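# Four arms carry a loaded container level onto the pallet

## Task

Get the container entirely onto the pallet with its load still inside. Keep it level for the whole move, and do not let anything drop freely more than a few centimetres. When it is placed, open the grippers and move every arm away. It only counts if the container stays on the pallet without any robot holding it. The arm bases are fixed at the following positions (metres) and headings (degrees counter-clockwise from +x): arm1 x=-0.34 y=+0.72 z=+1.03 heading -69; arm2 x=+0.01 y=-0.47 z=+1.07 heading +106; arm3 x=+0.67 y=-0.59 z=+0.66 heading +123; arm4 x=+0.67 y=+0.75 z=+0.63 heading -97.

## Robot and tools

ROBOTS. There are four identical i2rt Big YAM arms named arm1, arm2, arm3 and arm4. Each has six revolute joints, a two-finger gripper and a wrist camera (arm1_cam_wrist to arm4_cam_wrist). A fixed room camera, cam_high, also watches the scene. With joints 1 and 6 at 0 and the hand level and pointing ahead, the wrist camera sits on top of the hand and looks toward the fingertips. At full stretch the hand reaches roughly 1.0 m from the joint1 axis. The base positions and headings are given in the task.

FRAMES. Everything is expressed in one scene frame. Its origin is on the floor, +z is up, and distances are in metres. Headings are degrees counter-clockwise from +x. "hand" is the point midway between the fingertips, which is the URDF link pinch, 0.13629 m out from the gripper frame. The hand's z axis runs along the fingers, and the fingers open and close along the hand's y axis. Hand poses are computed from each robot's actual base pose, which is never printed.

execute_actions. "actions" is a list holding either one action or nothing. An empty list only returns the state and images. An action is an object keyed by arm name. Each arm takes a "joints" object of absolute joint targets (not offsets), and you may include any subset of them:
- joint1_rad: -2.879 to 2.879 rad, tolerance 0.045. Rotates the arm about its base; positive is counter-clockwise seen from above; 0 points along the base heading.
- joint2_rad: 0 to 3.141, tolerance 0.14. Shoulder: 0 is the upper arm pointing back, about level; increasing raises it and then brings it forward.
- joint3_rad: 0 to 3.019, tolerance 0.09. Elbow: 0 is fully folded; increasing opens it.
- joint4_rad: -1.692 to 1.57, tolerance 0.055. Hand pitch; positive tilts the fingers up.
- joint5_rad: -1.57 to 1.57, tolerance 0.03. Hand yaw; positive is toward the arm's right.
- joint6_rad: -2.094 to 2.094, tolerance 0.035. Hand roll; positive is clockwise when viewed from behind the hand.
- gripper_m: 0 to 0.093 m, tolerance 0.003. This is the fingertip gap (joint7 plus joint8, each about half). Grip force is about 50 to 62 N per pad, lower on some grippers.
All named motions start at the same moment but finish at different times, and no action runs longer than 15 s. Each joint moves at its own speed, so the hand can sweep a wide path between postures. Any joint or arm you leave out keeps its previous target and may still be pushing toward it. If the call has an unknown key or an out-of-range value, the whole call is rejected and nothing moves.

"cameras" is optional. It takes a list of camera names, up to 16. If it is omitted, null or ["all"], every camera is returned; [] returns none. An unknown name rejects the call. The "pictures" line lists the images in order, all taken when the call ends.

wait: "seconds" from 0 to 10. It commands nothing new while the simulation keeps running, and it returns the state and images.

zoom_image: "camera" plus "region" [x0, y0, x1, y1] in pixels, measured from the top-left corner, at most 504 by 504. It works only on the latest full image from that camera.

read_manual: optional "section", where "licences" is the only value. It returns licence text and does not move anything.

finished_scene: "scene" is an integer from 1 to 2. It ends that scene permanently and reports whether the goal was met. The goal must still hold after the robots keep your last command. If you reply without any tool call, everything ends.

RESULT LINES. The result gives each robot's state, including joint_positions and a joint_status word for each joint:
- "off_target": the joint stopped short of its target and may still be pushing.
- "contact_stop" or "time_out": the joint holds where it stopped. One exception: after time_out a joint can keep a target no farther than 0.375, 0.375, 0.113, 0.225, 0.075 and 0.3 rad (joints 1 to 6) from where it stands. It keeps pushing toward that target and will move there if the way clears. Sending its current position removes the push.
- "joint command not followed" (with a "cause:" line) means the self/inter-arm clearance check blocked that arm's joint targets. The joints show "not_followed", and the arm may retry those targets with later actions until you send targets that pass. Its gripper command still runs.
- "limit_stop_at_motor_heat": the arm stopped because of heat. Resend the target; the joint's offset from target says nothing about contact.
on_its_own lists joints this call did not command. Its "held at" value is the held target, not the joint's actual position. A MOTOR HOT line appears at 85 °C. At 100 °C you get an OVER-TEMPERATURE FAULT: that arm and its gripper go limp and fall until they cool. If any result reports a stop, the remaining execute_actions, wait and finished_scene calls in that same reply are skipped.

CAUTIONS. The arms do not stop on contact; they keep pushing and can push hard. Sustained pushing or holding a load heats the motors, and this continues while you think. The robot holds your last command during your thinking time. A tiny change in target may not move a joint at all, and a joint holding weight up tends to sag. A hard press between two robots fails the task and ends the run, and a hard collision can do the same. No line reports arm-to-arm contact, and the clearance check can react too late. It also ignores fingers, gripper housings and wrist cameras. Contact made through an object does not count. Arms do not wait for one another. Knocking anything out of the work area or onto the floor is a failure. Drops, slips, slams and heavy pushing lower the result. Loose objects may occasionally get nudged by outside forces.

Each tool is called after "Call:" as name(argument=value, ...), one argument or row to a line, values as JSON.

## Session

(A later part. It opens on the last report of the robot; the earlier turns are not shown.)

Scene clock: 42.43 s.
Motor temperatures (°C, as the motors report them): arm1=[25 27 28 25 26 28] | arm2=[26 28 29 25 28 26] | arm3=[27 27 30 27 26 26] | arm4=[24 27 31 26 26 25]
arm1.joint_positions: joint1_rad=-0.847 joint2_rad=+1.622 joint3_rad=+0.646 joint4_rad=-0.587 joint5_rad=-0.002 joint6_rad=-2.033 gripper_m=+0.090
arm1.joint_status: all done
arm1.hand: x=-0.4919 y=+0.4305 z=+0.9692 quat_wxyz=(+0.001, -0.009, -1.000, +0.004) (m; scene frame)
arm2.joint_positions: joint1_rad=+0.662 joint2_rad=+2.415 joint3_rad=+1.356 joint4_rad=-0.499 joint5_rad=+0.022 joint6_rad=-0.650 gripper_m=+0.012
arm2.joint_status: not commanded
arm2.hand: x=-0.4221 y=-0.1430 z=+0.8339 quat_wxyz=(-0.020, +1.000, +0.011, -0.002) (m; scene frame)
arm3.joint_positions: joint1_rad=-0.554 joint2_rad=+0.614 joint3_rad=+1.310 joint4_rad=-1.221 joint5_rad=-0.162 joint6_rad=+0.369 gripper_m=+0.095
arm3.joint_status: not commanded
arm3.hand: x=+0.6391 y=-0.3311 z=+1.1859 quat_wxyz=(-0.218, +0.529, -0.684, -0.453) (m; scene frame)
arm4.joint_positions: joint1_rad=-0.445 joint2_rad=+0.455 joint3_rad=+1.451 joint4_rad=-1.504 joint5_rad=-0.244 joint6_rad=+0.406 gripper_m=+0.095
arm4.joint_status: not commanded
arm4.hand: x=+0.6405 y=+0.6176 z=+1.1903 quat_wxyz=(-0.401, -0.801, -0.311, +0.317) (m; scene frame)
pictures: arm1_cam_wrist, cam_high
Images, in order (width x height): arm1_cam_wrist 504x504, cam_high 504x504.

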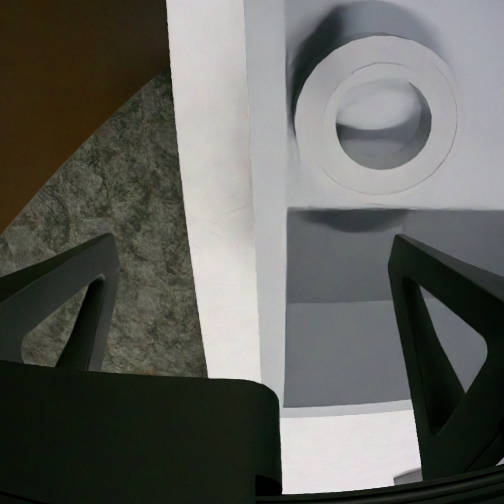

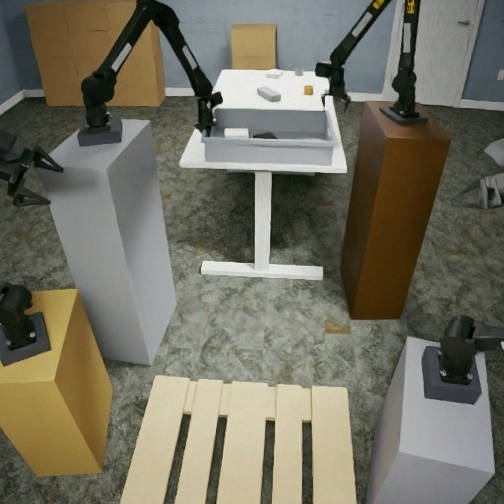

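Call:
execute_actions(
  actions=[
    {"arm1":{"joints":{"joint1_rad":-0.82,"joint2_rad":2.061,"joint3_rad":0.7,"joint4_rad":-0.198}}},
  ],
  cameras=[],
)

Call:
execute_actions(
  actions=[
    {"arm1":{"joints":{"gripper_m":0}}},
  ],
  cameras=[],
)

Call:
execute_actions(
  actions=[
    {"arm1":{"joints":{"joint1_rad":-0.663,"joint2_rad":1.98,"joint3_rad":0.615,"joint4_rad":-0.169,"joint6_rad":-1.867}},"arm2":{"joints":{"joint1_rad":0.571,"joint2_rad":2.295,"joint3_rad":1.215,"joint4_rad":-0.456,"joint6_rad":-0.721}}},
  ],
  cameras=[],
)

Call:
execute_actions(
  actions=[
    {"arm1":{"joints":{"joint1_rad":-0.468,"joint2_rad":2.03,"joint3_rad":0.585,"joint4_rad":-0.125,"joint6_rad":-1.672}},"arm2":{"joints":{"joint1_rad":0.482,"joint2_rad":2.265,"joint3_rad":1.075,"joint4_rad":-0.35,"joint6_rad":-0.81}}},
  ],
  cameras=[],
)

Call:
execute_actions(
  actions=[
    {"arm1":{"joints":{"gripper_m":0.09}}},
  ],
  cameras=[],
)

Call:
execute_actions(
  actions=[
    {"arm1":{"joints":{"joint1_rad":-0.83,"joint2_rad":2.061,"joint3_rad":0.7,"joint4_rad":-0.198,"joint6_rad":-2.04}}},
  ],
  cameras=["arm1_cam_wrist","cam_high"],
)

Scene clock: 47.40 s.
Motor temperatures (°C, as the motors report them): arm1=[25 27 29 25 26 28] | arm2=[26 28 29 25 28 26] | arm3=[27 27 30 27 26 26] | arm4=[24 27 31 26 26 25]
arm1.joint_positions: joint1_rad=-0.825 joint2_rad=+2.060 joint3_rad=+0.692 joint4_rad=-0.207 joint5_rad=-0.002 joint6_rad=-2.034 gripper_m=+0.090
arm1.joint_status: all done
arm1.hand: x=-0.4902 y=+0.4176 z=+0.8391 quat_wxyz=(-0.002, +0.002, -1.000, -0.001) (m; scene frame)
arm2.joint_positions: joint1_rad=+0.662 joint2_rad=+2.415 joint3_rad=+1.356 joint4_rad=-0.499 joint5_rad=+0.022 joint6_rad=-0.650 gripper_m=+0.012
arm2.joint_status: not commanded
arm2.hand: x=-0.4221 y=-0.1430 z=+0.8339 quat_wxyz=(-0.020, +1.000, +0.011, -0.002) (m; scene frame)
arm3.joint_positions: joint1_rad=-0.554 joint2_rad=+0.614 joint3_rad=+1.310 joint4_rad=-1.221 joint5_rad=-0.162 joint6_rad=+0.369 gripper_m=+0.095
arm3.joint_status: not commanded
arm3.hand: x=+0.6391 y=-0.3311 z=+1.1859 quat_wxyz=(-0.218, +0.529, -0.684, -0.453) (m; scene frame)
arm4.joint_positions: joint1_rad=-0.445 joint2_rad=+0.455 joint3_rad=+1.451 joint4_rad=-1.504 joint5_rad=-0.244 joint6_rad=+0.406 gripper_m=+0.095
arm4.joint_status: not commanded
arm4.hand: x=+0.6405 y=+0.6176 z=+1.1903 quat_wxyz=(-0.401, -0.801, -0.311, +0.317) (m; scene frame)
pictures: none
No camera images: the call's "cameras" was empty. Leave "cameras" out to get every camera's image.

Scene clock: 48.13 s.
Motor temperatures (°C, as the motors report them): arm1=[25 27 29 25 26 28] | arm2=[26 28 29 25 28 26] | arm3=[27 27 30 27 26 26] | arm4=[24 27 31 26 26 25]
arm1.joint_positions: joint1_rad=-0.827 joint2_rad=+2.059 joint3_rad=+0.684 joint4_rad=-0.200 joint5_rad=+0.001 joint6_rad=-2.054 gripper_m=+0.015
arm1.joint_status: gripper_m off_target (ended at +0.015, target +0.000)
arm1.hand: x=-0.4900 y=+0.4207 z=+0.8388 quat_wxyz=(+0.000, +0.011, -1.000, -0.002) (m; scene frame)
arm2.joint_positions: joint1_rad=+0.663 joint2_rad=+2.420 joint3_rad=+1.356 joint4_rad=-0.495 joint5_rad=+0.018 joint6_rad=-0.647 gripper_m=+0.012
arm2.joint_status: not commanded
arm2.hand: x=-0.4220 y=-0.1446 z=+0.8312 quat_wxyz=(-0.018, +1.000, +0.011, -0.002) (m; scene frame)
arm3.joint_positions: joint1_rad=-0.554 joint2_rad=+0.614 joint3_rad=+1.310 joint4_rad=-1.221 joint5_rad=-0.163 joint6_rad=+0.369 gripper_m=+0.095
arm3.joint_status: not commanded
arm3.hand: x=+0.6390 y=-0.3311 z=+1.1859 quat_wxyz=(-0.218, +0.529, -0.684, -0.453) (m; scene frame)
arm4.joint_positions: joint1_rad=-0.445 joint2_rad=+0.455 joint3_rad=+1.451 joint4_rad=-1.504 joint5_rad=-0.244 joint6_rad=+0.406 gripper_m=+0.095
arm4.joint_status: not commanded
arm4.hand: x=+0.6405 y=+0.6176 z=+1.1903 quat_wxyz=(-0.401, -0.801, -0.311, +0.317) (m; scene frame)
pictures: none
No camera images: the call's "cameras" was empty. Leave "cameras" out to get every camera's image.

Scene clock: 49.03 s.
Motor temperatures (°C, as the motors report them): arm1=[25 27 28 25 26 28] | arm2=[26 28 29 25 28 26] | arm3=[27 27 30 27 26 26] | arm4=[24 27 31 26 26 25]
arm1.joint_positions: joint1_rad=-0.657 joint2_rad=+2.022 joint3_rad=+0.604 joint4_rad=-0.150 joint5_rad=-0.027 joint6_rad=-1.890 gripper_m=+0.014
arm1.joint_status: all done
arm1.hand: x=-0.4252 y=+0.4232 z=+0.8446 quat_wxyz=(-0.013, +0.015, -1.000, +0.006) (m; scene frame)
arm2.joint_positions: joint1_rad=+0.581 joint2_rad=+2.345 joint3_rad=+1.201 joint4_rad=-0.441 joint5_rad=+0.028 joint6_rad=-0.732 gripper_m=+0.013
arm2.joint_status: all done
arm2.hand: x=-0.3557 y=-0.1410 z=+0.8410 quat_wxyz=(-0.013, +1.000, +0.012, +0.012) (m; scene frame)
arm3.joint_positions: joint1_rad=-0.554 joint2_rad=+0.614 joint3_rad=+1.310 joint4_rad=-1.221 joint5_rad=-0.162 joint6_rad=+0.369 gripper_m=+0.095
arm3.joint_status: not commanded
arm3.hand: x=+0.6391 y=-0.3311 z=+1.1859 quat_wxyz=(-0.218, +0.529, -0.684, -0.453) (m; scene frame)
arm4.joint_positions: joint1_rad=-0.445 joint2_rad=+0.455 joint3_rad=+1.451 joint4_rad=-1.504 joint5_rad=-0.244 joint6_rad=+0.406 gripper_m=+0.095
arm4.joint_status: not commanded
arm4.hand: x=+0.6405 y=+0.6176 z=+1.1903 quat_wxyz=(-0.401, -0.801, -0.311, +0.317) (m; scene frame)
pictures: none
No camera images: the call's "cameras" was empty. Leave "cameras" out to get every camera's image.

Scene clock: 49.93 s.
Motor temperatures (°C, as the motors report them): arm1=[25 27 28 25 26 28] | arm2=[26 28 29 25 28 26] | arm3=[27 27 30 27 26 26] | arm4=[24 27 31 26 26 25]
arm1.joint_positions: joint1_rad=-0.469 joint2_rad=+2.040 joint3_rad=+0.582 joint4_rad=-0.100 joint5_rad=-0.008 joint6_rad=-1.705 gripper_m=+0.014
arm1.joint_status: all done
arm1.hand: x=-0.3712 y=+0.4202 z=+0.8385 quat_wxyz=(-0.003, +0.016, -1.000, +0.007) (m; scene frame)
arm2.joint_positions: joint1_rad=+0.498 joint2_rad=+2.314 joint3_rad=+1.065 joint4_rad=-0.327 joint5_rad=+0.011 joint6_rad=-0.820 gripper_m=+0.013
arm2.joint_status: all done
arm2.hand: x=-0.3004 y=-0.1437 z=+0.8358 quat_wxyz=(-0.009, +1.000, +0.015, +0.003) (m; scene frame)
arm3.joint_positions: joint1_rad=-0.554 joint2_rad=+0.614 joint3_rad=+1.310 joint4_rad=-1.221 joint5_rad=-0.162 joint6_rad=+0.369 gripper_m=+0.095
arm3.joint_status: not commanded
arm3.hand: x=+0.6391 y=-0.3311 z=+1.1859 quat_wxyz=(-0.218, +0.529, -0.684, -0.453) (m; scene frame)
arm4.joint_positions: joint1_rad=-0.445 joint2_rad=+0.455 joint3_rad=+1.451 joint4_rad=-1.504 joint5_rad=-0.244 joint6_rad=+0.406 gripper_m=+0.095
arm4.joint_status: not commanded
arm4.hand: x=+0.6405 y=+0.6176 z=+1.1903 quat_wxyz=(-0.401, -0.801, -0.311, +0.317) (m; scene frame)
pictures: none
No camera images: the call's "cameras" was empty. Leave "cameras" out to get every camera's image.

Scene clock: 50.63 s.
Motor temperatures (°C, as the motors report them): arm1=[25 27 28 25 26 28] | arm2=[26 28 29 25 28 26] | arm3=[27 27 30 27 26 26] | arm4=[24 27 31 26 26 25]
arm1.joint_positions: joint1_rad=-0.469 joint2_rad=+2.037 joint3_rad=+0.582 joint4_rad=-0.116 joint5_rad=-0.004 joint6_rad=-1.683 gripper_m=+0.090
arm1.joint_status: all done
arm1.hand: x=-0.3715 y=+0.4233 z=+0.8392 quat_wxyz=(-0.002, +0.005, -1.000, +0.000) (m; scene frame)
arm2.joint_positions: joint1_rad=+0.498 joint2_rad=+2.302 joint3_rad=+1.065 joint4_rad=-0.330 joint5_rad=+0.010 joint6_rad=-0.816 gripper_m=+0.012
arm2.joint_status: not commanded
arm2.hand: x=-0.3032 y=-0.1411 z=+0.8411 quat_wxyz=(-0.012, +1.000, +0.013, -0.001) (m; scene frame)
arm3.joint_positions: joint1_rad=-0.554 joint2_rad=+0.614 joint3_rad=+1.310 joint4_rad=-1.221 joint5_rad=-0.162 joint6_rad=+0.369 gripper_m=+0.095
arm3.joint_status: not commanded
arm3.hand: x=+0.6391 y=-0.3311 z=+1.1859 quat_wxyz=(-0.218, +0.529, -0.684, -0.453) (m; scene frame)
arm4.joint_positions: joint1_rad=-0.445 joint2_rad=+0.455 joint3_rad=+1.451 joint4_rad=-1.504 joint5_rad=-0.244 joint6_rad=+0.406 gripper_m=+0.095
arm4.joint_status: not commanded
arm4.hand: x=+0.6405 y=+0.6176 z=+1.1903 quat_wxyz=(-0.401, -0.801, -0.311, +0.317) (m; scene frame)
pictures: none
No camera images: the call's "cameras" was empty. Leave "cameras" out to get every camera's image.

Scene clock: 52.03 s.
Motor temperatures (°C, as the motors report them): arm1=[25 27 28 25 26 28] | arm2=[26 28 29 25 28 26] | arm3=[27 27 30 27 26 26] | arm4=[24 27 31 26 26 25]
arm1.joint_positions: joint1_rad=-0.838 joint2_rad=+2.048 joint3_rad=+0.702 joint4_rad=-0.190 joint5_rad=-0.002 joint6_rad=-2.029 gripper_m=+0.090
arm1.joint_status: all done
arm1.hand: x=-0.5004 y=+0.4069 z=+0.8438 quat_wxyz=(+0.007, -0.006, -1.000, +0.016) (m; scene frame)
arm2.joint_positions: joint1_rad=+0.498 joint2_rad=+2.302 joint3_rad=+1.065 joint4_rad=-0.330 joint5_rad=+0.010 joint6_rad=-0.816 gripper_m=+0.012
arm2.joint_status: not commanded
arm2.hand: x=-0.3032 y=-0.1411 z=+0.8411 quat_wxyz=(-0.012, +1.000, +0.013, -0.001) (m; scene frame)
arm3.joint_positions: joint1_rad=-0.554 joint2_rad=+0.614 joint3_rad=+1.310 joint4_rad=-1.221 joint5_rad=-0.162 joint6_rad=+0.369 gripper_m=+0.095
arm3.joint_status: not commanded
arm3.hand: x=+0.6391 y=-0.3311 z=+1.1859 quat_wxyz=(-0.218, +0.529, -0.684, -0.453) (m; scene frame)
arm4.joint_positions: joint1_rad=-0.445 joint2_rad=+0.455 joint3_rad=+1.451 joint4_rad=-1.504 joint5_rad=-0.244 joint6_rad=+0.406 gripper_m=+0.095
arm4.joint_status: not commanded
arm4.hand: x=+0.6405 y=+0.6176 z=+1.1903 quat_wxyz=(-0.401, -0.801, -0.311, +0.317) (m; scene frame)
pictures: arm1_cam_wrist, cam_high
Images, in order (width x height): arm1_cam_wrist 504x504, cam_high 504x504.

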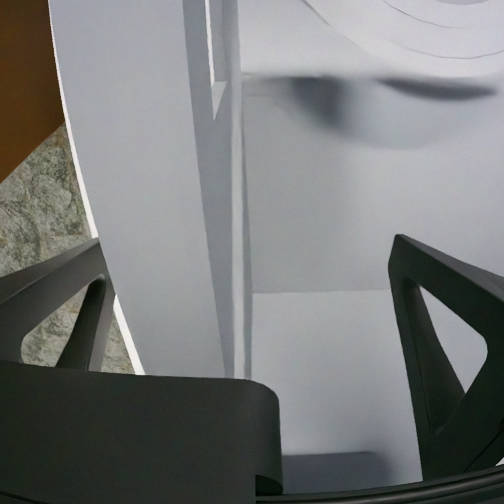

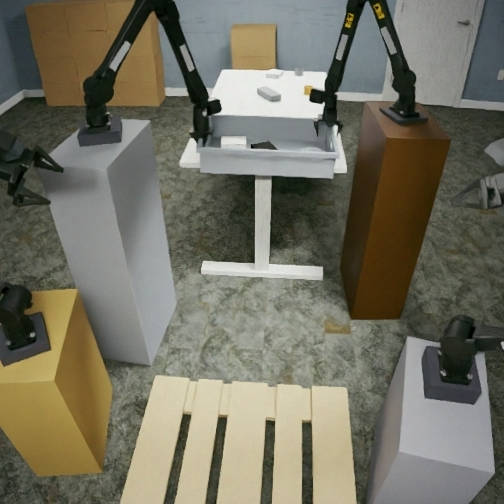

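Call:
execute_actions(
  actions=[
    {"arm1":{"joints":{"joint2_rad":2.075,"joint3_rad":0.67}}},
  ],
  cameras=[],
)

Call:
execute_actions(
  actions=[
    {"arm1":{"joints":{"gripper_m":0}}},
  ],
  cameras=[],
)

Call:
execute_actions(
  actions=[
    {"arm1":{"joints":{"joint2_rad":1.885,"joint3_rad":0.68,"joint4_rad":-0.312}},"arm2":{"joints":{"joint2_rad":2.14,"joint3_rad":1.055,"joint4_rad":-0.428}}},
  ],
  cameras=["cam_high"],
)

Call:
execute_actions(
  actions=[
    {"arm1":{"joints":{"joint1_rad":-0.532,"joint2_rad":1.855,"joint3_rad":0.59,"joint4_rad":-0.256,"joint6_rad":-1.736}},"arm2":{"joints":{"joint1_rad":0.292,"joint2_rad":2.08,"joint3_rad":0.868,"joint4_rad":-0.306,"joint6_rad":-1.0}}},
  ],
  cameras=["cam_high"],
)

Scene clock: 59.00 s.
Motor temperatures (°C, as the motors report them): arm1=[25 27 28 25 25 28] | arm2=[26 28 28 25 28 26] | arm3=[27 27 30 27 26 26] | arm4=[24 27 31 26 26 25]
arm1.joint_positions: joint1_rad=-0.838 joint2_rad=+2.059 joint3_rad=+0.671 joint4_rad=-0.192 joint5_rad=-0.002 joint6_rad=-2.030 gripper_m=+0.090
arm1.joint_status: all done
arm1.hand: x=-0.4899 y=+0.4275 z=+0.8378 quat_wxyz=(-0.003, -0.006, -1.000, -0.004) (m; scene frame)
arm2.joint_positions: joint1_rad=+0.498 joint2_rad=+2.302 joint3_rad=+1.065 joint4_rad=-0.330 joint5_rad=+0.010 joint6_rad=-0.816 gripper_m=+0.012
arm2.joint_status: not commanded
arm2.hand: x=-0.3032 y=-0.1411 z=+0.8411 quat_wxyz=(-0.012, +1.000, +0.013, -0.001) (m; scene frame)
arm3.joint_positions: joint1_rad=-0.554 joint2_rad=+0.614 joint3_rad=+1.310 joint4_rad=-1.221 joint5_rad=-0.162 joint6_rad=+0.369 gripper_m=+0.095
arm3.joint_status: not commanded
arm3.hand: x=+0.6391 y=-0.3311 z=+1.1859 quat_wxyz=(-0.218, +0.529, -0.684, -0.453) (m; scene frame)
arm4.joint_positions: joint1_rad=-0.445 joint2_rad=+0.455 joint3_rad=+1.451 joint4_rad=-1.504 joint5_rad=-0.244 joint6_rad=+0.406 gripper_m=+0.095
arm4.joint_status: not commanded
arm4.hand: x=+0.6405 y=+0.6176 z=+1.1903 quat_wxyz=(-0.401, -0.801, -0.311, +0.317) (m; scene frame)
pictures: none
No camera images: the call's "cameras" was empty. Leave "cameras" out to get every camera's image.

Scene clock: 59.70 s.
Motor temperatures (°C, as the motors report them): arm1=[25 27 28 25 25 28] | arm2=[26 28 28 25 28 26] | arm3=[27 27 30 27 26 26] | arm4=[24 27 31 26 26 25]
arm1.joint_positions: joint1_rad=-0.834 joint2_rad=+2.059 joint3_rad=+0.676 joint4_rad=-0.180 joint5_rad=-0.009 joint6_rad=-2.064 gripper_m=+0.015
arm1.joint_status: gripper_m off_target (ended at +0.015, target +0.000)
arm1.hand: x=-0.4905 y=+0.4213 z=+0.8382 quat_wxyz=(-0.002, +0.012, -1.000, +0.005) (m; scene frame)
arm2.joint_positions: joint1_rad=+0.498 joint2_rad=+2.300 joint3_rad=+1.065 joint4_rad=-0.329 joint5_rad=+0.013 joint6_rad=-0.815 gripper_m=+0.012
arm2.joint_status: not commanded
arm2.hand: x=-0.3032 y=-0.1398 z=+0.8417 quat_wxyz=(-0.015, +1.000, +0.012, +0.000) (m; scene frame)
arm3.joint_positions: joint1_rad=-0.554 joint2_rad=+0.614 joint3_rad=+1.310 joint4_rad=-1.221 joint5_rad=-0.162 joint6_rad=+0.369 gripper_m=+0.095
arm3.joint_status: not commanded
arm3.hand: x=+0.6391 y=-0.3311 z=+1.1859 quat_wxyz=(-0.218, +0.529, -0.684, -0.453) (m; scene frame)
arm4.joint_positions: joint1_rad=-0.445 joint2_rad=+0.455 joint3_rad=+1.451 joint4_rad=-1.504 joint5_rad=-0.244 joint6_rad=+0.406 gripper_m=+0.095
arm4.joint_status: not commanded
arm4.hand: x=+0.6405 y=+0.6176 z=+1.1903 quat_wxyz=(-0.401, -0.801, -0.311, +0.317) (m; scene frame)
pictures: none
No camera images: the call's "cameras" was empty. Leave "cameras" out to get every camera's image.

Scene clock: 60.63 s.
Motor temperatures (°C, as the motors report them): arm1=[25 27 28 25 25 28] | arm2=[26 28 28 25 28 26] | arm3=[27 27 30 27 26 26] | arm4=[24 27 31 26 26 25]
arm1.joint_positions: joint1_rad=-0.836 joint2_rad=+1.927 joint3_rad=+0.662 joint4_rad=-0.283 joint5_rad=-0.006 joint6_rad=-2.071 gripper_m=+0.015
arm1.joint_status: all done
arm1.hand: x=-0.4940 y=+0.4166 z=+0.8780 quat_wxyz=(+0.002, +0.015, -1.000, +0.012) (m; scene frame)
arm2.joint_positions: joint1_rad=+0.498 joint2_rad=+2.187 joint3_rad=+1.034 joint4_rad=-0.413 joint5_rad=+0.003 joint6_rad=-0.820 gripper_m=+0.012
arm2.joint_status: all done
arm2.hand: x=-0.3041 y=-0.1417 z=+0.8859 quat_wxyz=(-0.010, +1.000, +0.015, -0.003) (m; scene frame)
arm3.joint_positions: joint1_rad=-0.554 joint2_rad=+0.614 joint3_rad=+1.310 joint4_rad=-1.221 joint5_rad=-0.162 joint6_rad=+0.369 gripper_m=+0.095
arm3.joint_status: not commanded
arm3.hand: x=+0.6391 y=-0.3311 z=+1.1859 quat_wxyz=(-0.218, +0.529, -0.684, -0.453) (m; scene frame)
arm4.joint_positions: joint1_rad=-0.445 joint2_rad=+0.455 joint3_rad=+1.451 joint4_rad=-1.504 joint5_rad=-0.244 joint6_rad=+0.406 gripper_m=+0.095
arm4.joint_status: not commanded
arm4.hand: x=+0.6405 y=+0.6176 z=+1.1903 quat_wxyz=(-0.401, -0.801, -0.311, +0.317) (m; scene frame)
pictures: cam_high
Images, in order (width x height): cam_high 504x504.

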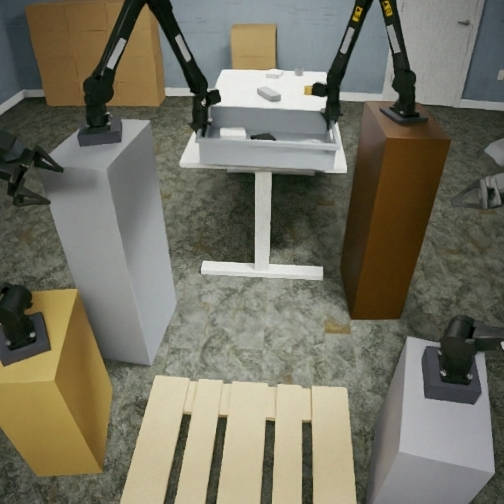

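Scene clock: 61.77 s.
Motor temperatures (°C, as the motors report them): arm1=[25 27 28 25 25 28] | arm2=[26 28 28 25 28 26] | arm3=[27 27 30 27 26 26] | arm4=[24 27 31 26 26 25]
arm1.joint_positions: joint1_rad=-0.527 joint2_rad=+1.892 joint3_rad=+0.568 joint4_rad=-0.230 joint5_rad=-0.007 joint6_rad=-1.769 gripper_m=+0.015
arm1.joint_status: all done
arm1.hand: x=-0.3894 y=+0.4189 z=+0.8784 quat_wxyz=(-0.002, +0.019, -1.000, +0.009) (m; scene frame)
arm2.joint_positions: joint1_rad=+0.293 joint2_rad=+2.131 joint3_rad=+0.848 joint4_rad=-0.294 joint5_rad=+0.006 joint6_rad=-1.030 gripper_m=+0.013
arm2.joint_status: all done
arm2.hand: x=-0.1965 y=-0.1381 z=+0.8832 quat_wxyz=(-0.006, +1.000, +0.017, +0.001) (m; scene frame)
arm3.joint_positions: joint1_rad=-0.554 joint2_rad=+0.614 joint3_rad=+1.310 joint4_rad=-1.221 joint5_rad=-0.162 joint6_rad=+0.369 gripper_m=+0.095
arm3.joint_status: not commanded
arm3.hand: x=+0.6391 y=-0.3311 z=+1.1859 quat_wxyz=(-0.218, +0.529, -0.684, -0.453) (m; scene frame)
arm4.joint_positions: joint1_rad=-0.445 joint2_rad=+0.455 joint3_rad=+1.451 joint4_rad=-1.504 joint5_rad=-0.244 joint6_rad=+0.406 gripper_m=+0.095
arm4.joint_status: not commanded
arm4.hand: x=+0.6405 y=+0.6176 z=+1.1903 quat_wxyz=(-0.401, -0.801, -0.311, +0.317) (m; scene frame)
pictures: cam_high
Images, in order (width x height): cam_high 504x504.

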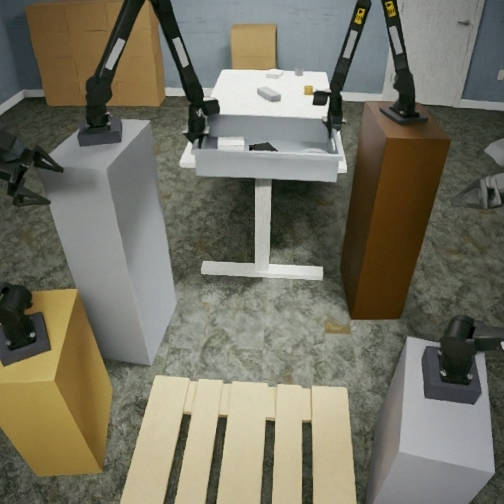

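Call:
execute_actions(
  actions=[
    {"arm1":{"joints":{"joint1_rad":-0.201,"joint6_rad":-1.405}},"arm2":{"joints":{"joint1_rad":0.045,"joint2_rad":2.05,"joint3_rad":0.744,"joint4_rad":-0.217,"joint6_rad":-1.246}}},
  ],
  cameras=[],
)

Call:
execute_actions(
  actions=[
    {"arm1":{"joints":{"joint1_rad":0.097,"joint2_rad":1.91,"joint3_rad":0.685,"joint4_rad":-0.312,"joint6_rad":-1.107}},"arm2":{"joints":{"joint1_rad":-0.249,"joint2_rad":2.04,"joint3_rad":0.692,"joint4_rad":-0.177,"joint6_rad":-1.54}}},
  ],
  cameras=[],
)

Call:
execute_actions(
  actions=[
    {"arm1":{"joints":{"joint1_rad":0.328,"joint2_rad":1.975,"joint3_rad":0.845,"joint4_rad":-0.408,"joint6_rad":-0.876}},"arm2":{"joints":{"joint1_rad":-0.548,"joint2_rad":2.07,"joint3_rad":0.735,"joint4_rad":-0.204,"joint6_rad":-1.84}}},
  ],
  cameras=[],
)

Call:
execute_actions(
  actions=[
    {"arm1":{"joints":{"joint1_rad":0.49,"joint2_rad":2.06,"joint3_rad":1.045,"joint4_rad":-0.517,"joint6_rad":-0.715}},"arm2":{"joints":{"joint1_rad":-0.782,"joint2_rad":2.095,"joint3_rad":0.83,"joint4_rad":-0.275,"joint6_rad":-2.073}}},
  ],
  cameras=["cam_high"],
)

Call:
execute_actions(
  actions=[
    {"arm1":{"joints":{"joint2_rad":2.34,"joint3_rad":1.13,"joint4_rad":-0.325}},"arm2":{"joints":{"joint2_rad":2.42,"joint3_rad":0.945,"joint4_rad":-0.064}}},
  ],
  cameras=[],
)

Call:
execute_actions(
  actions=[
    {"arm1":{"joints":{"joint2_rad":2.625,"joint3_rad":1.28,"joint4_rad":-0.195}},"arm2":{"joints":{"joint2_rad":2.73,"joint3_rad":1.135,"joint4_rad":0.048}}},
  ],
  cameras=["cam_high"],
)

Scene clock: 66.00 s.
Motor temperatures (°C, as the motors report them): arm1=[25 28 28 25 25 28] | arm2=[26 28 28 25 28 26] | arm3=[27 27 30 27 26 26] | arm4=[24 27 31 26 26 25]
arm1.joint_positions: joint1_rad=-0.191 joint2_rad=+1.890 joint3_rad=+0.567 joint4_rad=-0.227 joint5_rad=+0.006 joint6_rad=-1.436 gripper_m=+0.015
arm1.joint_status: all done
arm1.hand: x=-0.2899 y=+0.4190 z=+0.8788 quat_wxyz=(+0.001, +0.020, -1.000, +0.010) (m; scene frame)
arm2.joint_positions: joint1_rad=+0.039 joint2_rad=+2.095 joint3_rad=+0.726 joint4_rad=-0.209 joint5_rad=-0.003 joint6_rad=-1.285 gripper_m=+0.012
arm2.joint_status: joint6_rad off_target (ended at -1.285, target -1.246); the others done
arm2.hand: x=-0.0959 y=-0.1370 z=+0.8837 quat_wxyz=(-0.003, +1.000, +0.018, -0.003) (m; scene frame)
arm3.joint_positions: joint1_rad=-0.554 joint2_rad=+0.614 joint3_rad=+1.310 joint4_rad=-1.221 joint5_rad=-0.162 joint6_rad=+0.369 gripper_m=+0.095
arm3.joint_status: not commanded
arm3.hand: x=+0.6391 y=-0.3311 z=+1.1859 quat_wxyz=(-0.218, +0.529, -0.684, -0.453) (m; scene frame)
arm4.joint_positions: joint1_rad=-0.445 joint2_rad=+0.455 joint3_rad=+1.451 joint4_rad=-1.504 joint5_rad=-0.244 joint6_rad=+0.406 gripper_m=+0.095
arm4.joint_status: not commanded
arm4.hand: x=+0.6405 y=+0.6176 z=+1.1903 quat_wxyz=(-0.401, -0.801, -0.311, +0.317) (m; scene frame)
pictures: none
No camera images: the call's "cameras" was empty. Leave "cameras" out to get every camera's image.

Scene clock: 67.13 s.
Motor temperatures (°C, as the motors report them): arm1=[25 28 28 25 25 28] | arm2=[26 28 28 25 28 26] | arm3=[27 27 30 27 26 26] | arm4=[24 27 31 26 26 25]
arm1.joint_positions: joint1_rad=+0.115 joint2_rad=+1.939 joint3_rad=+0.656 joint4_rad=-0.269 joint5_rad=+0.018 joint6_rad=-1.125 gripper_m=+0.016
arm1.joint_status: all done
arm1.hand: x=-0.1895 y=+0.4202 z=+0.8735 quat_wxyz=(+0.004, +0.018, -1.000, +0.013) (m; scene frame)
arm2.joint_positions: joint1_rad=-0.255 joint2_rad=+2.082 joint3_rad=+0.672 joint4_rad=-0.166 joint5_rad=-0.009 joint6_rad=-1.574 gripper_m=+0.012
arm2.joint_status: all done
arm2.hand: x=+0.0031 y=-0.1381 z=+0.8836 quat_wxyz=(-0.005, +1.000, +0.016, -0.007) (m; scene frame)
arm3.joint_positions: joint1_rad=-0.554 joint2_rad=+0.614 joint3_rad=+1.310 joint4_rad=-1.221 joint5_rad=-0.162 joint6_rad=+0.369 gripper_m=+0.095
arm3.joint_status: not commanded
arm3.hand: x=+0.6391 y=-0.3311 z=+1.1859 quat_wxyz=(-0.218, +0.529, -0.684, -0.453) (m; scene frame)
arm4.joint_positions: joint1_rad=-0.445 joint2_rad=+0.455 joint3_rad=+1.451 joint4_rad=-1.504 joint5_rad=-0.244 joint6_rad=+0.406 gripper_m=+0.095
arm4.joint_status: not commanded
arm4.hand: x=+0.6405 y=+0.6176 z=+1.1903 quat_wxyz=(-0.401, -0.801, -0.311, +0.317) (m; scene frame)
pictures: none
No camera images: the call's "cameras" was empty. Leave "cameras" out to get every camera's image.

Scene clock: 68.30 s.
Motor temperatures (°C, as the motors report them): arm1=[25 28 28 25 25 28] | arm2=[26 28 28 25 28 26] | arm3=[27 27 30 27 26 26] | arm4=[24 27 31 26 26 25]
arm1.joint_positions: joint1_rad=+0.351 joint2_rad=+2.009 joint3_rad=+0.820 joint4_rad=-0.369 joint5_rad=+0.026 joint6_rad=-0.889 gripper_m=+0.015
arm1.joint_status: all done
arm1.hand: x=-0.0891 y=+0.4216 z=+0.8707 quat_wxyz=(+0.006, +0.018, -1.000, +0.013) (m; scene frame)
arm2.joint_positions: joint1_rad=-0.558 joint2_rad=+2.101 joint3_rad=+0.713 joint4_rad=-0.195 joint5_rad=-0.009 joint6_rad=-1.877 gripper_m=+0.012
arm2.joint_status: joint6_rad off_target (ended at -1.877, target -1.840); the others done
arm2.hand: x=+0.1042 y=-0.1377 z=+0.8799 quat_wxyz=(-0.003, +1.000, +0.015, -0.009) (m; scene frame)
arm3.joint_positions: joint1_rad=-0.554 joint2_rad=+0.614 joint3_rad=+1.310 joint4_rad=-1.221 joint5_rad=-0.162 joint6_rad=+0.369 gripper_m=+0.095
arm3.joint_status: not commanded
arm3.hand: x=+0.6391 y=-0.3311 z=+1.1859 quat_wxyz=(-0.218, +0.529, -0.684, -0.453) (m; scene frame)
arm4.joint_positions: joint1_rad=-0.445 joint2_rad=+0.455 joint3_rad=+1.451 joint4_rad=-1.504 joint5_rad=-0.244 joint6_rad=+0.406 gripper_m=+0.095
arm4.joint_status: not commanded
arm4.hand: x=+0.6405 y=+0.6176 z=+1.1903 quat_wxyz=(-0.401, -0.801, -0.311, +0.317) (m; scene frame)
pictures: none
No camera images: the call's "cameras" was empty. Leave "cameras" out to get every camera's image.

Scene clock: 69.40 s.
Motor temperatures (°C, as the motors report them): arm1=[25 28 28 25 26 28] | arm2=[26 28 28 25 28 26] | arm3=[27 27 30 27 26 26] | arm4=[24 27 31 26 26 25]
arm1.joint_positions: joint1_rad=+0.516 joint2_rad=+2.101 joint3_rad=+1.024 joint4_rad=-0.485 joint5_rad=+0.036 joint6_rad=-0.709 gripper_m=+0.015
arm1.joint_status: all done
arm1.hand: x=+0.0057 y=+0.4243 z=+0.8669 quat_wxyz=(+0.008, +0.010, -1.000, +0.016) (m; scene frame)
arm2.joint_positions: joint1_rad=-0.786 joint2_rad=+2.135 joint3_rad=+0.811 joint4_rad=-0.270 joint5_rad=-0.010 joint6_rad=-2.086 gripper_m=+0.012
arm2.joint_status: all done
arm2.hand: x=+0.1902 y=-0.1399 z=+0.8757 quat_wxyz=(+0.000, +1.000, +0.006, -0.013) (m; scene frame)
arm3.joint_positions: joint1_rad=-0.554 joint2_rad=+0.614 joint3_rad=+1.310 joint4_rad=-1.221 joint5_rad=-0.162 joint6_rad=+0.369 gripper_m=+0.095
arm3.joint_status: not commanded
arm3.hand: x=+0.6391 y=-0.3311 z=+1.1859 quat_wxyz=(-0.218, +0.529, -0.684, -0.453) (m; scene frame)
arm4.joint_positions: joint1_rad=-0.445 joint2_rad=+0.455 joint3_rad=+1.451 joint4_rad=-1.504 joint5_rad=-0.244 joint6_rad=+0.406 gripper_m=+0.095
arm4.joint_status: not commanded
arm4.hand: x=+0.6405 y=+0.6176 z=+1.1903 quat_wxyz=(-0.401, -0.801, -0.311, +0.317) (m; scene frame)
pictures: cam_high
Images, in order (width x height): cam_high 504x504.

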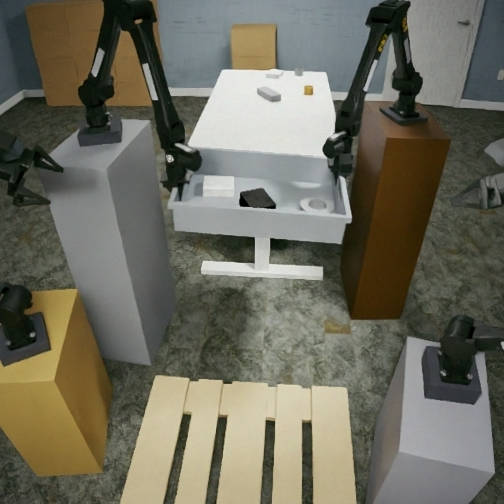

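Scene clock: 70.47 s.
Motor temperatures (°C, as the motors report them): arm1=[25 28 28 25 26 28] | arm2=[26 28 28 25 28 26] | arm3=[27 27 30 27 26 26] | arm4=[24 27 31 26 26 25]
arm1.joint_positions: joint1_rad=+0.505 joint2_rad=+2.400 joint3_rad=+1.115 joint4_rad=-0.289 joint5_rad=+0.044 joint6_rad=-0.720 gripper_m=+0.015
arm1.joint_status: all done
arm1.hand: x=+0.0009 y=+0.4204 z=+0.7503 quat_wxyz=(+0.015, +0.011, -1.000, +0.016) (m; scene frame)
arm2.joint_positions: joint1_rad=-0.784 joint2_rad=+2.479 joint3_rad=+0.934 joint4_rad=-0.065 joint5_rad=-0.017 joint6_rad=-2.086 gripper_m=+0.012
arm2.joint_status: all done
arm2.hand: x=+0.1845 y=-0.1432 z=+0.7603 quat_wxyz=(+0.005, +1.000, +0.007, -0.020) (m; scene frame)
arm3.joint_positions: joint1_rad=-0.554 joint2_rad=+0.614 joint3_rad=+1.310 joint4_rad=-1.221 joint5_rad=-0.162 joint6_rad=+0.369 gripper_m=+0.095
arm3.joint_status: not commanded
arm3.hand: x=+0.6391 y=-0.3311 z=+1.1859 quat_wxyz=(-0.218, +0.529, -0.684, -0.453) (m; scene frame)
arm4.joint_positions: joint1_rad=-0.445 joint2_rad=+0.455 joint3_rad=+1.451 joint4_rad=-1.504 joint5_rad=-0.244 joint6_rad=+0.406 gripper_m=+0.095
arm4.joint_status: not commanded
arm4.hand: x=+0.6405 y=+0.6176 z=+1.1903 quat_wxyz=(-0.401, -0.801, -0.311, +0.317) (m; scene frame)
pictures: none
No camera images: the call's "cameras" was empty. Leave "cameras" out to get every camera's image.

Scene clock: 71.57 s.
Motor temperatures (°C, as the motors report them): arm1=[25 28 28 25 26 28] | arm2=[26 28 28 25 28 26] | arm3=[27 27 30 27 26 26] | arm4=[24 27 31 26 26 25]
arm1.joint_positions: joint1_rad=+0.503 joint2_rad=+2.686 joint3_rad=+1.279 joint4_rad=-0.164 joint5_rad=+0.041 joint6_rad=-0.724 gripper_m=+0.015
arm1.joint_status: all done
arm1.hand: x=+0.0004 y=+0.4198 z=+0.6397 quat_wxyz=(+0.013, +0.011, -1.000, +0.015) (m; scene frame)
arm2.joint_positions: joint1_rad=-0.781 joint2_rad=+2.786 joint3_rad=+1.133 joint4_rad=+0.048 joint5_rad=-0.015 joint6_rad=-2.086 gripper_m=+0.012
arm2.joint_status: all done
arm2.hand: x=+0.1824 y=-0.1429 z=+0.6499 quat_wxyz=(+0.004, +1.000, +0.008, -0.018) (m; scene frame)
arm3.joint_positions: joint1_rad=-0.554 joint2_rad=+0.614 joint3_rad=+1.310 joint4_rad=-1.221 joint5_rad=-0.162 joint6_rad=+0.369 gripper_m=+0.095
arm3.joint_status: not commanded
arm3.hand: x=+0.6391 y=-0.3311 z=+1.1859 quat_wxyz=(-0.218, +0.529, -0.684, -0.453) (m; scene frame)
arm4.joint_positions: joint1_rad=-0.445 joint2_rad=+0.455 joint3_rad=+1.451 joint4_rad=-1.504 joint5_rad=-0.244 joint6_rad=+0.406 gripper_m=+0.095
arm4.joint_status: not commanded
arm4.hand: x=+0.6405 y=+0.6176 z=+1.1903 quat_wxyz=(-0.401, -0.801, -0.311, +0.317) (m; scene frame)
pictures: cam_high
Images, in order (width x height): cam_high 504x504.

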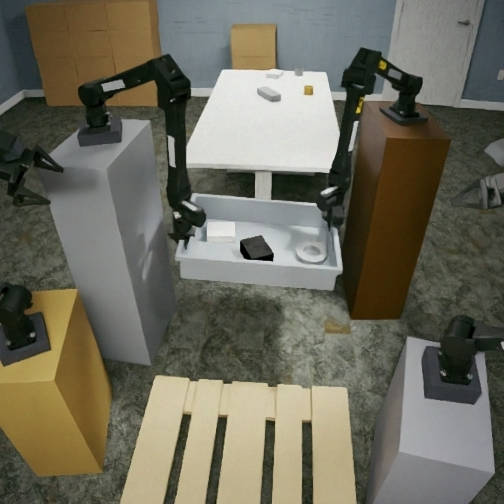

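Call:
execute_actions(
  actions=[
    {"arm4":{"joints":{"joint1_rad":-0.812,"joint2_rad":1.812,"joint3_rad":1.55,"joint4_rad":-1.293,"joint5_rad":0,"joint6_rad":0.637}},"arm3":{"joints":{"joint1_rad":0.014,"joint2_rad":2.182,"joint3_rad":2.065,"joint4_rad":-1.427,"joint5_rad":0,"joint6_rad":0.59}}},
  ],
  cameras=["arm3_cam_wrist","arm4_cam_wrist","cam_high"],
)

Scene clock: 75.40 s.
Motor temperatures (°C, as the motors report them): arm1=[25 28 28 25 26 28] | arm2=[26 28 28 25 28 26] | arm3=[27 27 31 27 26 26] | arm4=[24 27 32 26 26 25]
arm1.joint_positions: joint1_rad=+0.503 joint2_rad=+2.686 joint3_rad=+1.279 joint4_rad=-0.164 joint5_rad=+0.041 joint6_rad=-0.724 gripper_m=+0.015
arm1.joint_status: not commanded
arm1.hand: x=+0.0004 y=+0.4198 z=+0.6397 quat_wxyz=(+0.013, +0.011, -1.000, +0.015) (m; scene frame)
arm2.joint_positions: joint1_rad=-0.781 joint2_rad=+2.786 joint3_rad=+1.133 joint4_rad=+0.048 joint5_rad=-0.015 joint6_rad=-2.086 gripper_m=+0.012
arm2.joint_status: not commanded
arm2.hand: x=+0.1824 y=-0.1429 z=+0.6499 quat_wxyz=(+0.004, +1.000, +0.008, -0.018) (m; scene frame)
arm3.joint_positions: joint1_rad=+0.011 joint2_rad=+2.219 joint3_rad=+2.030 joint4_rad=-1.417 joint5_rad=-0.002 joint6_rad=+0.574 gripper_m=+0.095
arm3.joint_status: all done
arm3.hand: x=+0.2993 y=-0.0273 z=+0.7332 quat_wxyz=(+0.005, +0.712, -0.702, +0.016) (m; scene frame)
arm4.joint_positions: joint1_rad=-0.808 joint2_rad=+1.802 joint3_rad=+1.530 joint4_rad=-1.302 joint5_rad=-0.002 joint6_rad=+0.625 gripper_m=+0.095
arm4.joint_status: all done
arm4.hand: x=+0.2372 y=+0.4306 z=+0.7650 quat_wxyz=(+0.004, -1.000, -0.005, +0.001) (m; scene frame)
pictures: arm3_cam_wrist, arm4_cam_wrist, cam_high
Images, in order (width x height): arm3_cam_wrist 504x504, arm4_cam_wrist 504x504, cam_high 504x504.

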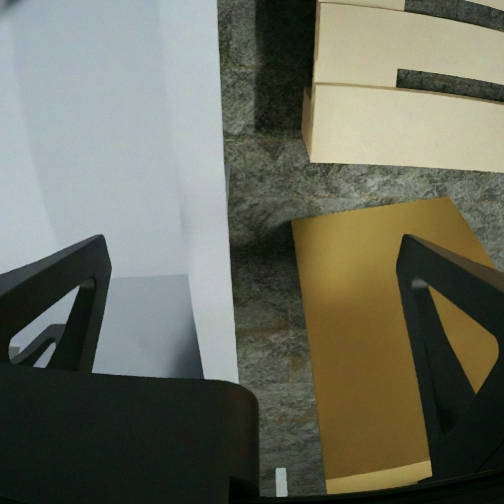

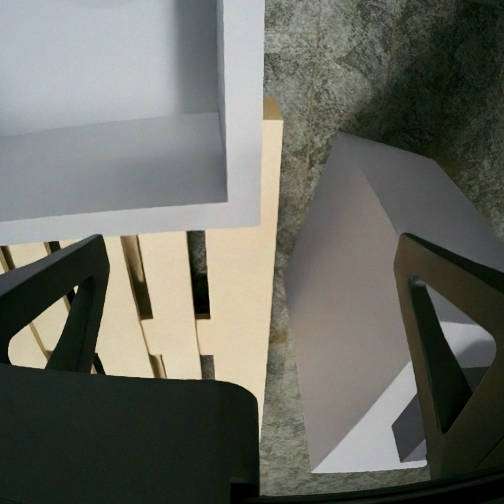

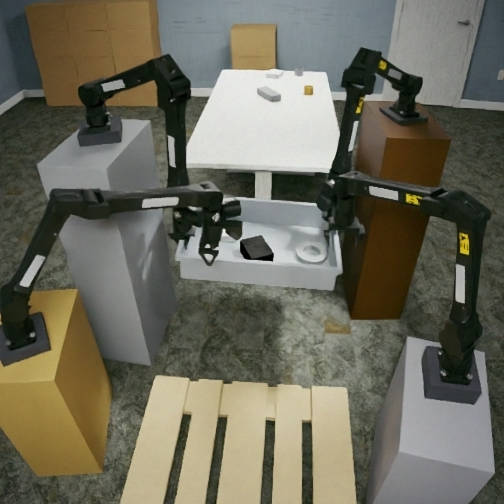

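Call:
execute_actions(
  actions=[
    {"arm4":{"joints":{"joint2_rad":1.985,"joint3_rad":1.415,"joint4_rad":-0.993}},"arm3":{"joints":{"joint1_rad":0.05,"joint2_rad":2.31,"joint3_rad":1.975,"joint4_rad":-1.198,"joint6_rad":0.63}}},
  ],
  cameras=["arm3_cam_wrist","arm4_cam_wrist"],
)

Scene clock: 79.30 s.
Motor temperatures (°C, as the motors report them): arm1=[25 28 28 25 27 28] | arm2=[26 28 28 25 28 26] | arm3=[27 28 31 27 26 26] | arm4=[24 27 32 26 26 25]
arm1.joint_positions: joint1_rad=+0.505 joint2_rad=+2.687 joint3_rad=+1.280 joint4_rad=-0.165 joint5_rad=+0.047 joint6_rad=-0.721 gripper_m=+0.015
arm1.joint_status: not commanded
arm1.hand: x=+0.0002 y=+0.4199 z=+0.6393 quat_wxyz=(+0.016, +0.011, -1.000, +0.017) (m; scene frame)
arm2.joint_positions: joint1_rad=-0.780 joint2_rad=+2.786 joint3_rad=+1.133 joint4_rad=+0.048 joint5_rad=-0.016 joint6_rad=-2.086 gripper_m=+0.012
arm2.joint_status: not commanded
arm2.hand: x=+0.1820 y=-0.1427 z=+0.6499 quat_wxyz=(+0.004, +1.000, +0.009, -0.018) (m; scene frame)
arm3.joint_positions: joint1_rad=+0.013 joint2_rad=+2.219 joint3_rad=+2.026 joint4_rad=-1.414 joint5_rad=-0.002 joint6_rad=+0.585 gripper_m=+0.095
arm3.joint_status: joint4_rad time_out (moved +0.003 of +0.219); joint6_rad time_out (moved +0.011 of +0.056); the others done
arm3.on_its_own: joint4_rad is held at -1.415, not at your -1.198, since a time_out; joint6_rad is held at +0.584, not at your +0.630, since a time_out
arm3.hand: x=+0.2986 y=-0.0286 z=+0.7316 quat_wxyz=(+0.005, +0.709, -0.705, +0.017) (m; scene frame)
arm4.joint_positions: joint1_rad=-0.813 joint2_rad=+1.995 joint3_rad=+1.409 joint4_rad=-1.012 joint5_rad=+0.000 joint6_rad=+0.635 gripper_m=+0.095
arm4.joint_status: all done
arm4.hand: x=+0.2269 y=+0.4290 z=+0.6208 quat_wxyz=(+0.012, -1.000, +0.003, -0.008) (m; scene frame)
pictures: arm3_cam_wrist, arm4_cam_wrist
joint command not followed: on one or more control steps a check withheld the commanded joint targets of the arm3 arm, and it was not sent them on those steps.
cause: the commanded joint targets would bring a part of the robot too close to another arm (this arm's wrist (the part past joint 5) and the other arm's wrist (the part past joint 4)); next, command targets that bring no part of the robot closer to that arm.
Images, in order (width x height): arm3_cam_wrist 504x504, arm4_cam_wrist 504x504.

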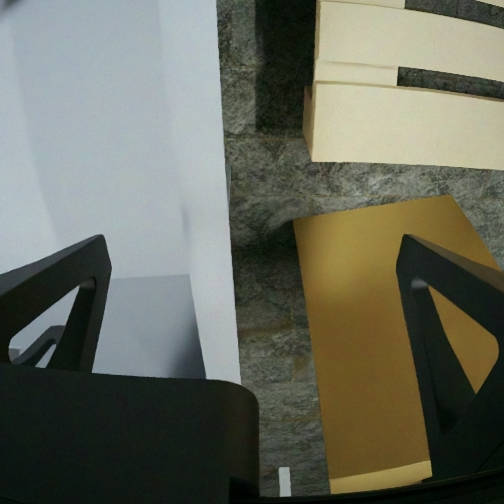

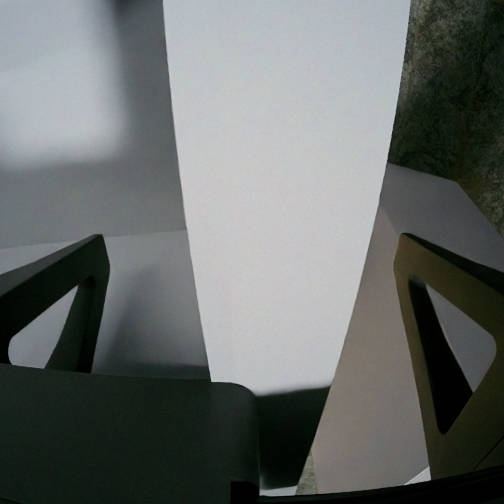

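Call:
execute_actions(
  actions=[
    {"arm4":{"joints":{"joint2_rad":1.95}},"arm3":{"joints":{"joint1_rad":-0.021,"joint2_rad":2.52,"joint3_rad":2.63,"joint4_rad":-1.636,"joint6_rad":0.555}}},
  ],
  cameras=[],
)

Call:
execute_actions(
  actions=[
    {"arm4":{"joints":{"gripper_m":0}},"arm3":{"joints":{"joint2_rad":2.55,"joint3_rad":2.43,"joint4_rad":-1.42}}},
  ],
  cameras=["arm3_cam_wrist","cam_high"],
)

Scene clock: 82.67 s.
Motor temperatures (°C, as the motors report them): arm1=[25 29 28 25 27 28] | arm2=[26 28 28 25 28 26] | arm3=[27 28 31 27 26 26] | arm4=[24 28 32 26 26 25]
arm1.joint_positions: joint1_rad=+0.505 joint2_rad=+2.687 joint3_rad=+1.280 joint4_rad=-0.165 joint5_rad=+0.045 joint6_rad=-0.721 gripper_m=+0.015
arm1.joint_status: not commanded
arm1.hand: x=+0.0004 y=+0.4202 z=+0.6393 quat_wxyz=(+0.015, +0.011, -1.000, +0.016) (m; scene frame)
arm2.joint_positions: joint1_rad=-0.780 joint2_rad=+2.786 joint3_rad=+1.133 joint4_rad=+0.048 joint5_rad=-0.015 joint6_rad=-2.086 gripper_m=+0.012
arm2.joint_status: not commanded
arm2.hand: x=+0.1821 y=-0.1427 z=+0.6499 quat_wxyz=(+0.004, +1.000, +0.009, -0.018) (m; scene frame)
arm3.joint_positions: joint1_rad=-0.015 joint2_rad=+2.540 joint3_rad=+2.587 joint4_rad=-1.625 joint5_rad=-0.002 joint6_rad=+0.571 gripper_m=+0.095
arm3.joint_status: all done
arm3.hand: x=+0.2710 y=+0.0509 z=+0.7202 quat_wxyz=(+0.002, +0.704, -0.711, +0.003) (m; scene frame)
arm4.joint_positions: joint1_rad=-0.813 joint2_rad=+1.980 joint3_rad=+1.409 joint4_rad=-1.012 joint5_rad=+0.000 joint6_rad=+0.635 gripper_m=+0.095
arm4.joint_status: all done
arm4.hand: x=+0.2253 y=+0.4277 z=+0.6287 quat_wxyz=(+0.007, -1.000, +0.003, -0.002) (m; scene frame)
pictures: none
No camera images: the call's "cameras" was empty. Leave "cameras" out to get every camera's image.

Scene clock: 84.03 s.
Motor temperatures (°C, as the motors report them): arm1=[25 29 28 25 27 28] | arm2=[26 28 28 25 28 26] | arm3=[27 28 31 27 26 26] | arm4=[24 28 32 26 26 25]
arm1.joint_positions: joint1_rad=+0.499 joint2_rad=+2.684 joint3_rad=+1.280 joint4_rad=-0.164 joint5_rad=+0.040 joint6_rad=-0.725 gripper_m=+0.015
arm1.joint_status: not commanded
arm1.hand: x=+0.0010 y=+0.4176 z=+0.6408 quat_wxyz=(+0.012, +0.010, -1.000, +0.016) (m; scene frame)
arm2.joint_positions: joint1_rad=-0.781 joint2_rad=+2.788 joint3_rad=+1.130 joint4_rad=+0.051 joint5_rad=-0.011 joint6_rad=-2.086 gripper_m=+0.012
arm2.joint_status: not commanded
arm2.hand: x=+0.1820 y=-0.1448 z=+0.6496 quat_wxyz=(+0.006, +1.000, +0.008, -0.016) (m; scene frame)
arm3.joint_positions: joint1_rad=-0.015 joint2_rad=+2.558 joint3_rad=+2.416 joint4_rad=-1.433 joint5_rad=-0.002 joint6_rad=+0.571 gripper_m=+0.095
arm3.joint_status: all done
arm3.hand: x=+0.2707 y=+0.0510 z=+0.6422 quat_wxyz=(+0.002, +0.704, -0.711, +0.001) (m; scene frame)
arm4.joint_positions: joint1_rad=-0.817 joint2_rad=+1.973 joint3_rad=+1.407 joint4_rad=-1.000 joint5_rad=-0.033 joint6_rad=+0.622 gripper_m=+0.017
arm4.joint_status: gripper_m off_target (ended at +0.017, target +0.000)
arm4.hand: x=+0.2254 y=+0.4231 z=+0.6318 quat_wxyz=(-0.011, -1.000, -0.002, -0.005) (m; scene frame)
pictures: arm3_cam_wrist, cam_high
Images, in order (width x height): arm3_cam_wrist 504x504, cam_high 504x504.

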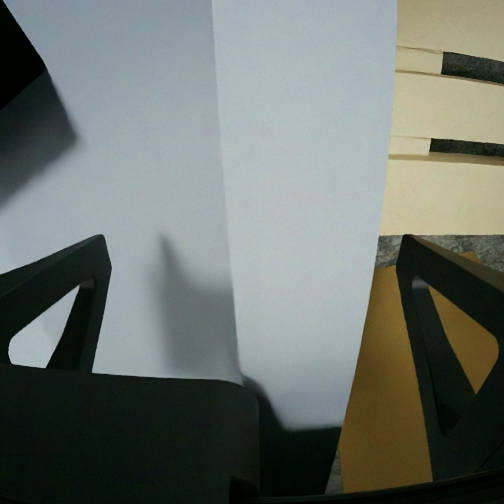

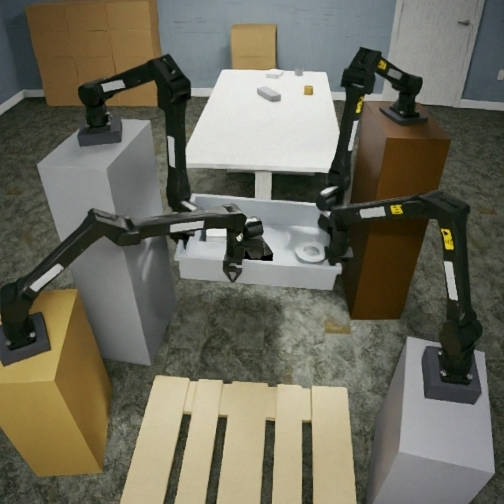

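Call:
execute_actions(
  actions=[
    {"arm3":{"joints":{"joint1_rad":-0.04}}},
  ],
  cameras=[],
)

Call:
execute_actions(
  actions=[
    {"arm3":{"joints":{"gripper_m":0}}},
  ],
  cameras=[],
)

Call:
execute_actions(
  actions=[
    {"arm3":{"joints":{"joint2_rad":2.47,"joint3_rad":2.46}},"arm1":{"joints":{"joint2_rad":2.6}},"arm4":{"joints":{"joint2_rad":2.0}},"arm2":{"joints":{"joint2_rad":2.775}}},
  ],
  cameras=[],
)

Call:
execute_actions(
  actions=[
    {"arm2":{"joints":{"gripper_m":0.09}}},
  ],
  cameras=["cam_high","arm2_cam_wrist"],
)

Scene clock: 87.80 s.
Motor temperatures (°C, as the motors report them): arm1=[25 29 28 25 27 28] | arm2=[26 28 28 25 28 26] | arm3=[27 29 31 27 26 26] | arm4=[24 28 32 26 27 25]
arm1.joint_positions: joint1_rad=+0.499 joint2_rad=+2.684 joint3_rad=+1.280 joint4_rad=-0.164 joint5_rad=+0.040 joint6_rad=-0.725 gripper_m=+0.015
arm1.joint_status: not commanded
arm1.hand: x=+0.0010 y=+0.4176 z=+0.6408 quat_wxyz=(+0.012, +0.010, -1.000, +0.016) (m; scene frame)
arm2.joint_positions: joint1_rad=-0.781 joint2_rad=+2.788 joint3_rad=+1.130 joint4_rad=+0.051 joint5_rad=-0.011 joint6_rad=-2.086 gripper_m=+0.012
arm2.joint_status: not commanded
arm2.hand: x=+0.1820 y=-0.1448 z=+0.6496 quat_wxyz=(+0.006, +1.000, +0.008, -0.016) (m; scene frame)
arm3.joint_positions: joint1_rad=-0.031 joint2_rad=+2.558 joint3_rad=+2.416 joint4_rad=-1.433 joint5_rad=-0.002 joint6_rad=+0.571 gripper_m=+0.095
arm3.joint_status: all done
arm3.hand: x=+0.2810 y=+0.0573 z=+0.6422 quat_wxyz=(+0.002, +0.698, -0.716, +0.001) (m; scene frame)
arm4.joint_positions: joint1_rad=-0.817 joint2_rad=+1.973 joint3_rad=+1.407 joint4_rad=-1.000 joint5_rad=-0.033 joint6_rad=+0.622 gripper_m=+0.017
arm4.joint_status: not commanded
arm4.hand: x=+0.2254 y=+0.4231 z=+0.6318 quat_wxyz=(-0.011, -1.000, -0.002, -0.005) (m; scene frame)
pictures: none
No camera images: the call's "cameras" was empty. Leave "cameras" out to get every camera's image.

Scene clock: 88.53 s.
Motor temperatures (°C, as the motors report them): arm1=[25 29 28 25 27 28] | arm2=[26 28 28 25 28 26] | arm3=[27 29 31 27 26 26] | arm4=[24 28 32 26 27 25]
arm1.joint_positions: joint1_rad=+0.498 joint2_rad=+2.684 joint3_rad=+1.278 joint4_rad=-0.163 joint5_rad=+0.034 joint6_rad=-0.727 gripper_m=+0.015
arm1.joint_status: not commanded
arm1.hand: x=+0.0005 y=+0.4187 z=+0.6406 quat_wxyz=(+0.010, +0.011, -1.000, +0.013) (m; scene frame)
arm2.joint_positions: joint1_rad=-0.778 joint2_rad=+2.788 joint3_rad=+1.129 joint4_rad=+0.056 joint5_rad=-0.010 joint6_rad=-2.083 gripper_m=+0.012
arm2.joint_status: not commanded
arm2.hand: x=+0.1815 y=-0.1441 z=+0.6496 quat_wxyz=(+0.004, +1.000, +0.008, -0.015) (m; scene frame)
arm3.joint_positions: joint1_rad=-0.032 joint2_rad=+2.558 joint3_rad=+2.416 joint4_rad=-1.413 joint5_rad=-0.036 joint6_rad=+0.521 gripper_m=+0.014
arm3.joint_status: gripper_m off_target (ended at +0.014, target +0.000)
arm3.hand: x=+0.2739 y=+0.0587 z=+0.6423 quat_wxyz=(+0.016, +0.715, -0.698, -0.013) (m; scene frame)
arm4.joint_positions: joint1_rad=-0.821 joint2_rad=+1.969 joint3_rad=+1.405 joint4_rad=-1.000 joint5_rad=-0.040 joint6_rad=+0.614 gripper_m=+0.017
arm4.joint_status: not commanded
arm4.hand: x=+0.2249 y=+0.4244 z=+0.6333 quat_wxyz=(-0.014, -1.000, -0.004, -0.006) (m; scene frame)
pictures: none
No camera images: the call's "cameras" was empty. Leave "cameras" out to get every camera's image.

Scene clock: 89.13 s.
Motor temperatures (°C, as the motors report them): arm1=[25 29 28 25 27 28] | arm2=[26 28 28 25 28 26] | arm3=[27 29 31 27 26 26] | arm4=[24 28 32 26 27 25]
arm1.joint_positions: joint1_rad=+0.498 joint2_rad=+2.683 joint3_rad=+1.278 joint4_rad=-0.163 joint5_rad=+0.034 joint6_rad=-0.727 gripper_m=+0.015
arm1.joint_status: all done
arm1.hand: x=+0.0007 y=+0.4185 z=+0.6408 quat_wxyz=(+0.010, +0.011, -1.000, +0.013) (m; scene frame)
arm2.joint_positions: joint1_rad=-0.778 joint2_rad=+2.790 joint3_rad=+1.129 joint4_rad=+0.059 joint5_rad=-0.010 joint6_rad=-2.083 gripper_m=+0.012
arm2.joint_status: all done
arm2.hand: x=+0.1811 y=-0.1448 z=+0.6487 quat_wxyz=(+0.004, +1.000, +0.008, -0.015) (m; scene frame)
arm3.joint_positions: joint1_rad=-0.032 joint2_rad=+2.555 joint3_rad=+2.416 joint4_rad=-1.412 joint5_rad=-0.036 joint6_rad=+0.521 gripper_m=+0.014
arm3.joint_status: all done
arm3.hand: x=+0.2736 y=+0.0592 z=+0.6443 quat_wxyz=(+0.016, +0.715, -0.698, -0.014) (m; scene frame)
arm4.joint_positions: joint1_rad=-0.821 joint2_rad=+1.969 joint3_rad=+1.405 joint4_rad=-1.000 joint5_rad=-0.040 joint6_rad=+0.614 gripper_m=+0.017
arm4.joint_status: all done
arm4.hand: x=+0.2249 y=+0.4244 z=+0.6333 quat_wxyz=(-0.014, -1.000, -0.004, -0.006) (m; scene frame)
pictures: none
No camera images: the call's "cameras" was empty. Leave "cameras" out to get every camera's image.

Scene clock: 89.87 s.
Motor temperatures (°C, as the motors report them): arm1=[25 29 28 25 27 28] | arm2=[26 28 28 25 28 26] | arm3=[27 29 31 27 26 26] | arm4=[24 28 32 26 27 25]
arm1.joint_positions: joint1_rad=+0.490 joint2_rad=+2.683 joint3_rad=+1.278 joint4_rad=-0.164 joint5_rad=+0.014 joint6_rad=-0.730 gripper_m=+0.014
arm1.joint_status: not commanded
arm1.hand: x=+0.0002 y=+0.4189 z=+0.6407 quat_wxyz=(+0.004, +0.008, -1.000, +0.005) (m; scene frame)
arm2.joint_positions: joint1_rad=-0.778 joint2_rad=+2.781 joint3_rad=+1.130 joint4_rad=+0.056 joint5_rad=-0.005 joint6_rad=-2.081 gripper_m=+0.090
arm2.joint_status: all done
arm2.hand: x=+0.1843 y=-0.1408 z=+0.6518 quat_wxyz=(+0.002, +1.000, +0.007, -0.011) (m; scene frame)
arm3.joint_positions: joint1_rad=-0.028 joint2_rad=+2.576 joint3_rad=+2.410 joint4_rad=-1.381 joint5_rad=-0.033 joint6_rad=+0.528 gripper_m=+0.013
arm3.joint_status: not commanded
arm3.hand: x=+0.2703 y=+0.0605 z=+0.6271 quat_wxyz=(+0.014, +0.714, -0.700, -0.017) (m; scene frame)
arm4.joint_positions: joint1_rad=-0.821 joint2_rad=+1.962 joint3_rad=+1.405 joint4_rad=-1.002 joint5_rad=-0.041 joint6_rad=+0.615 gripper_m=+0.013
arm4.joint_status: not commanded
arm4.on_its_own: gripper_m moved -0.003 toward your old target +0.000
arm4.hand: x=+0.2248 y=+0.4241 z=+0.6367 quat_wxyz=(-0.016, -1.000, -0.004, -0.004) (m; scene frame)
pictures: arm2_cam_wrist, cam_high
Images, in order (width x height): arm2_cam_wrist 504x504, cam_high 504x504.

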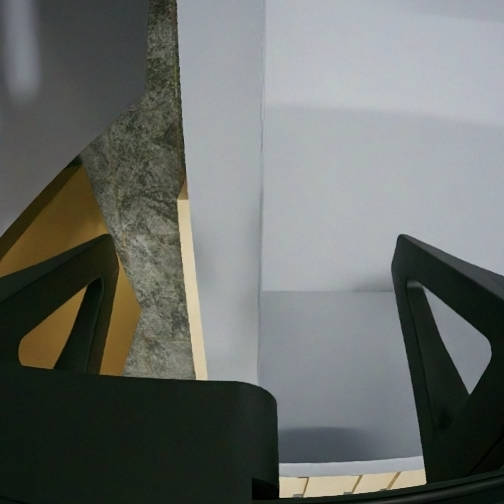

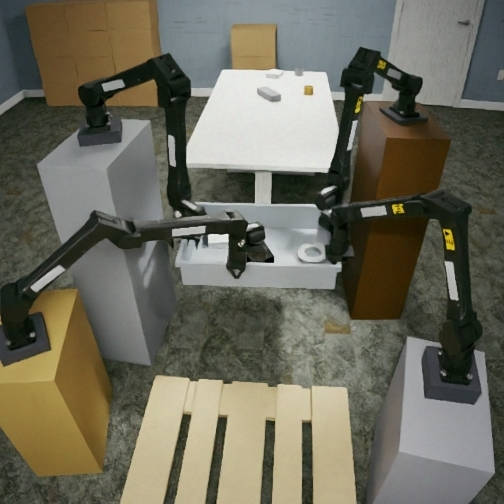

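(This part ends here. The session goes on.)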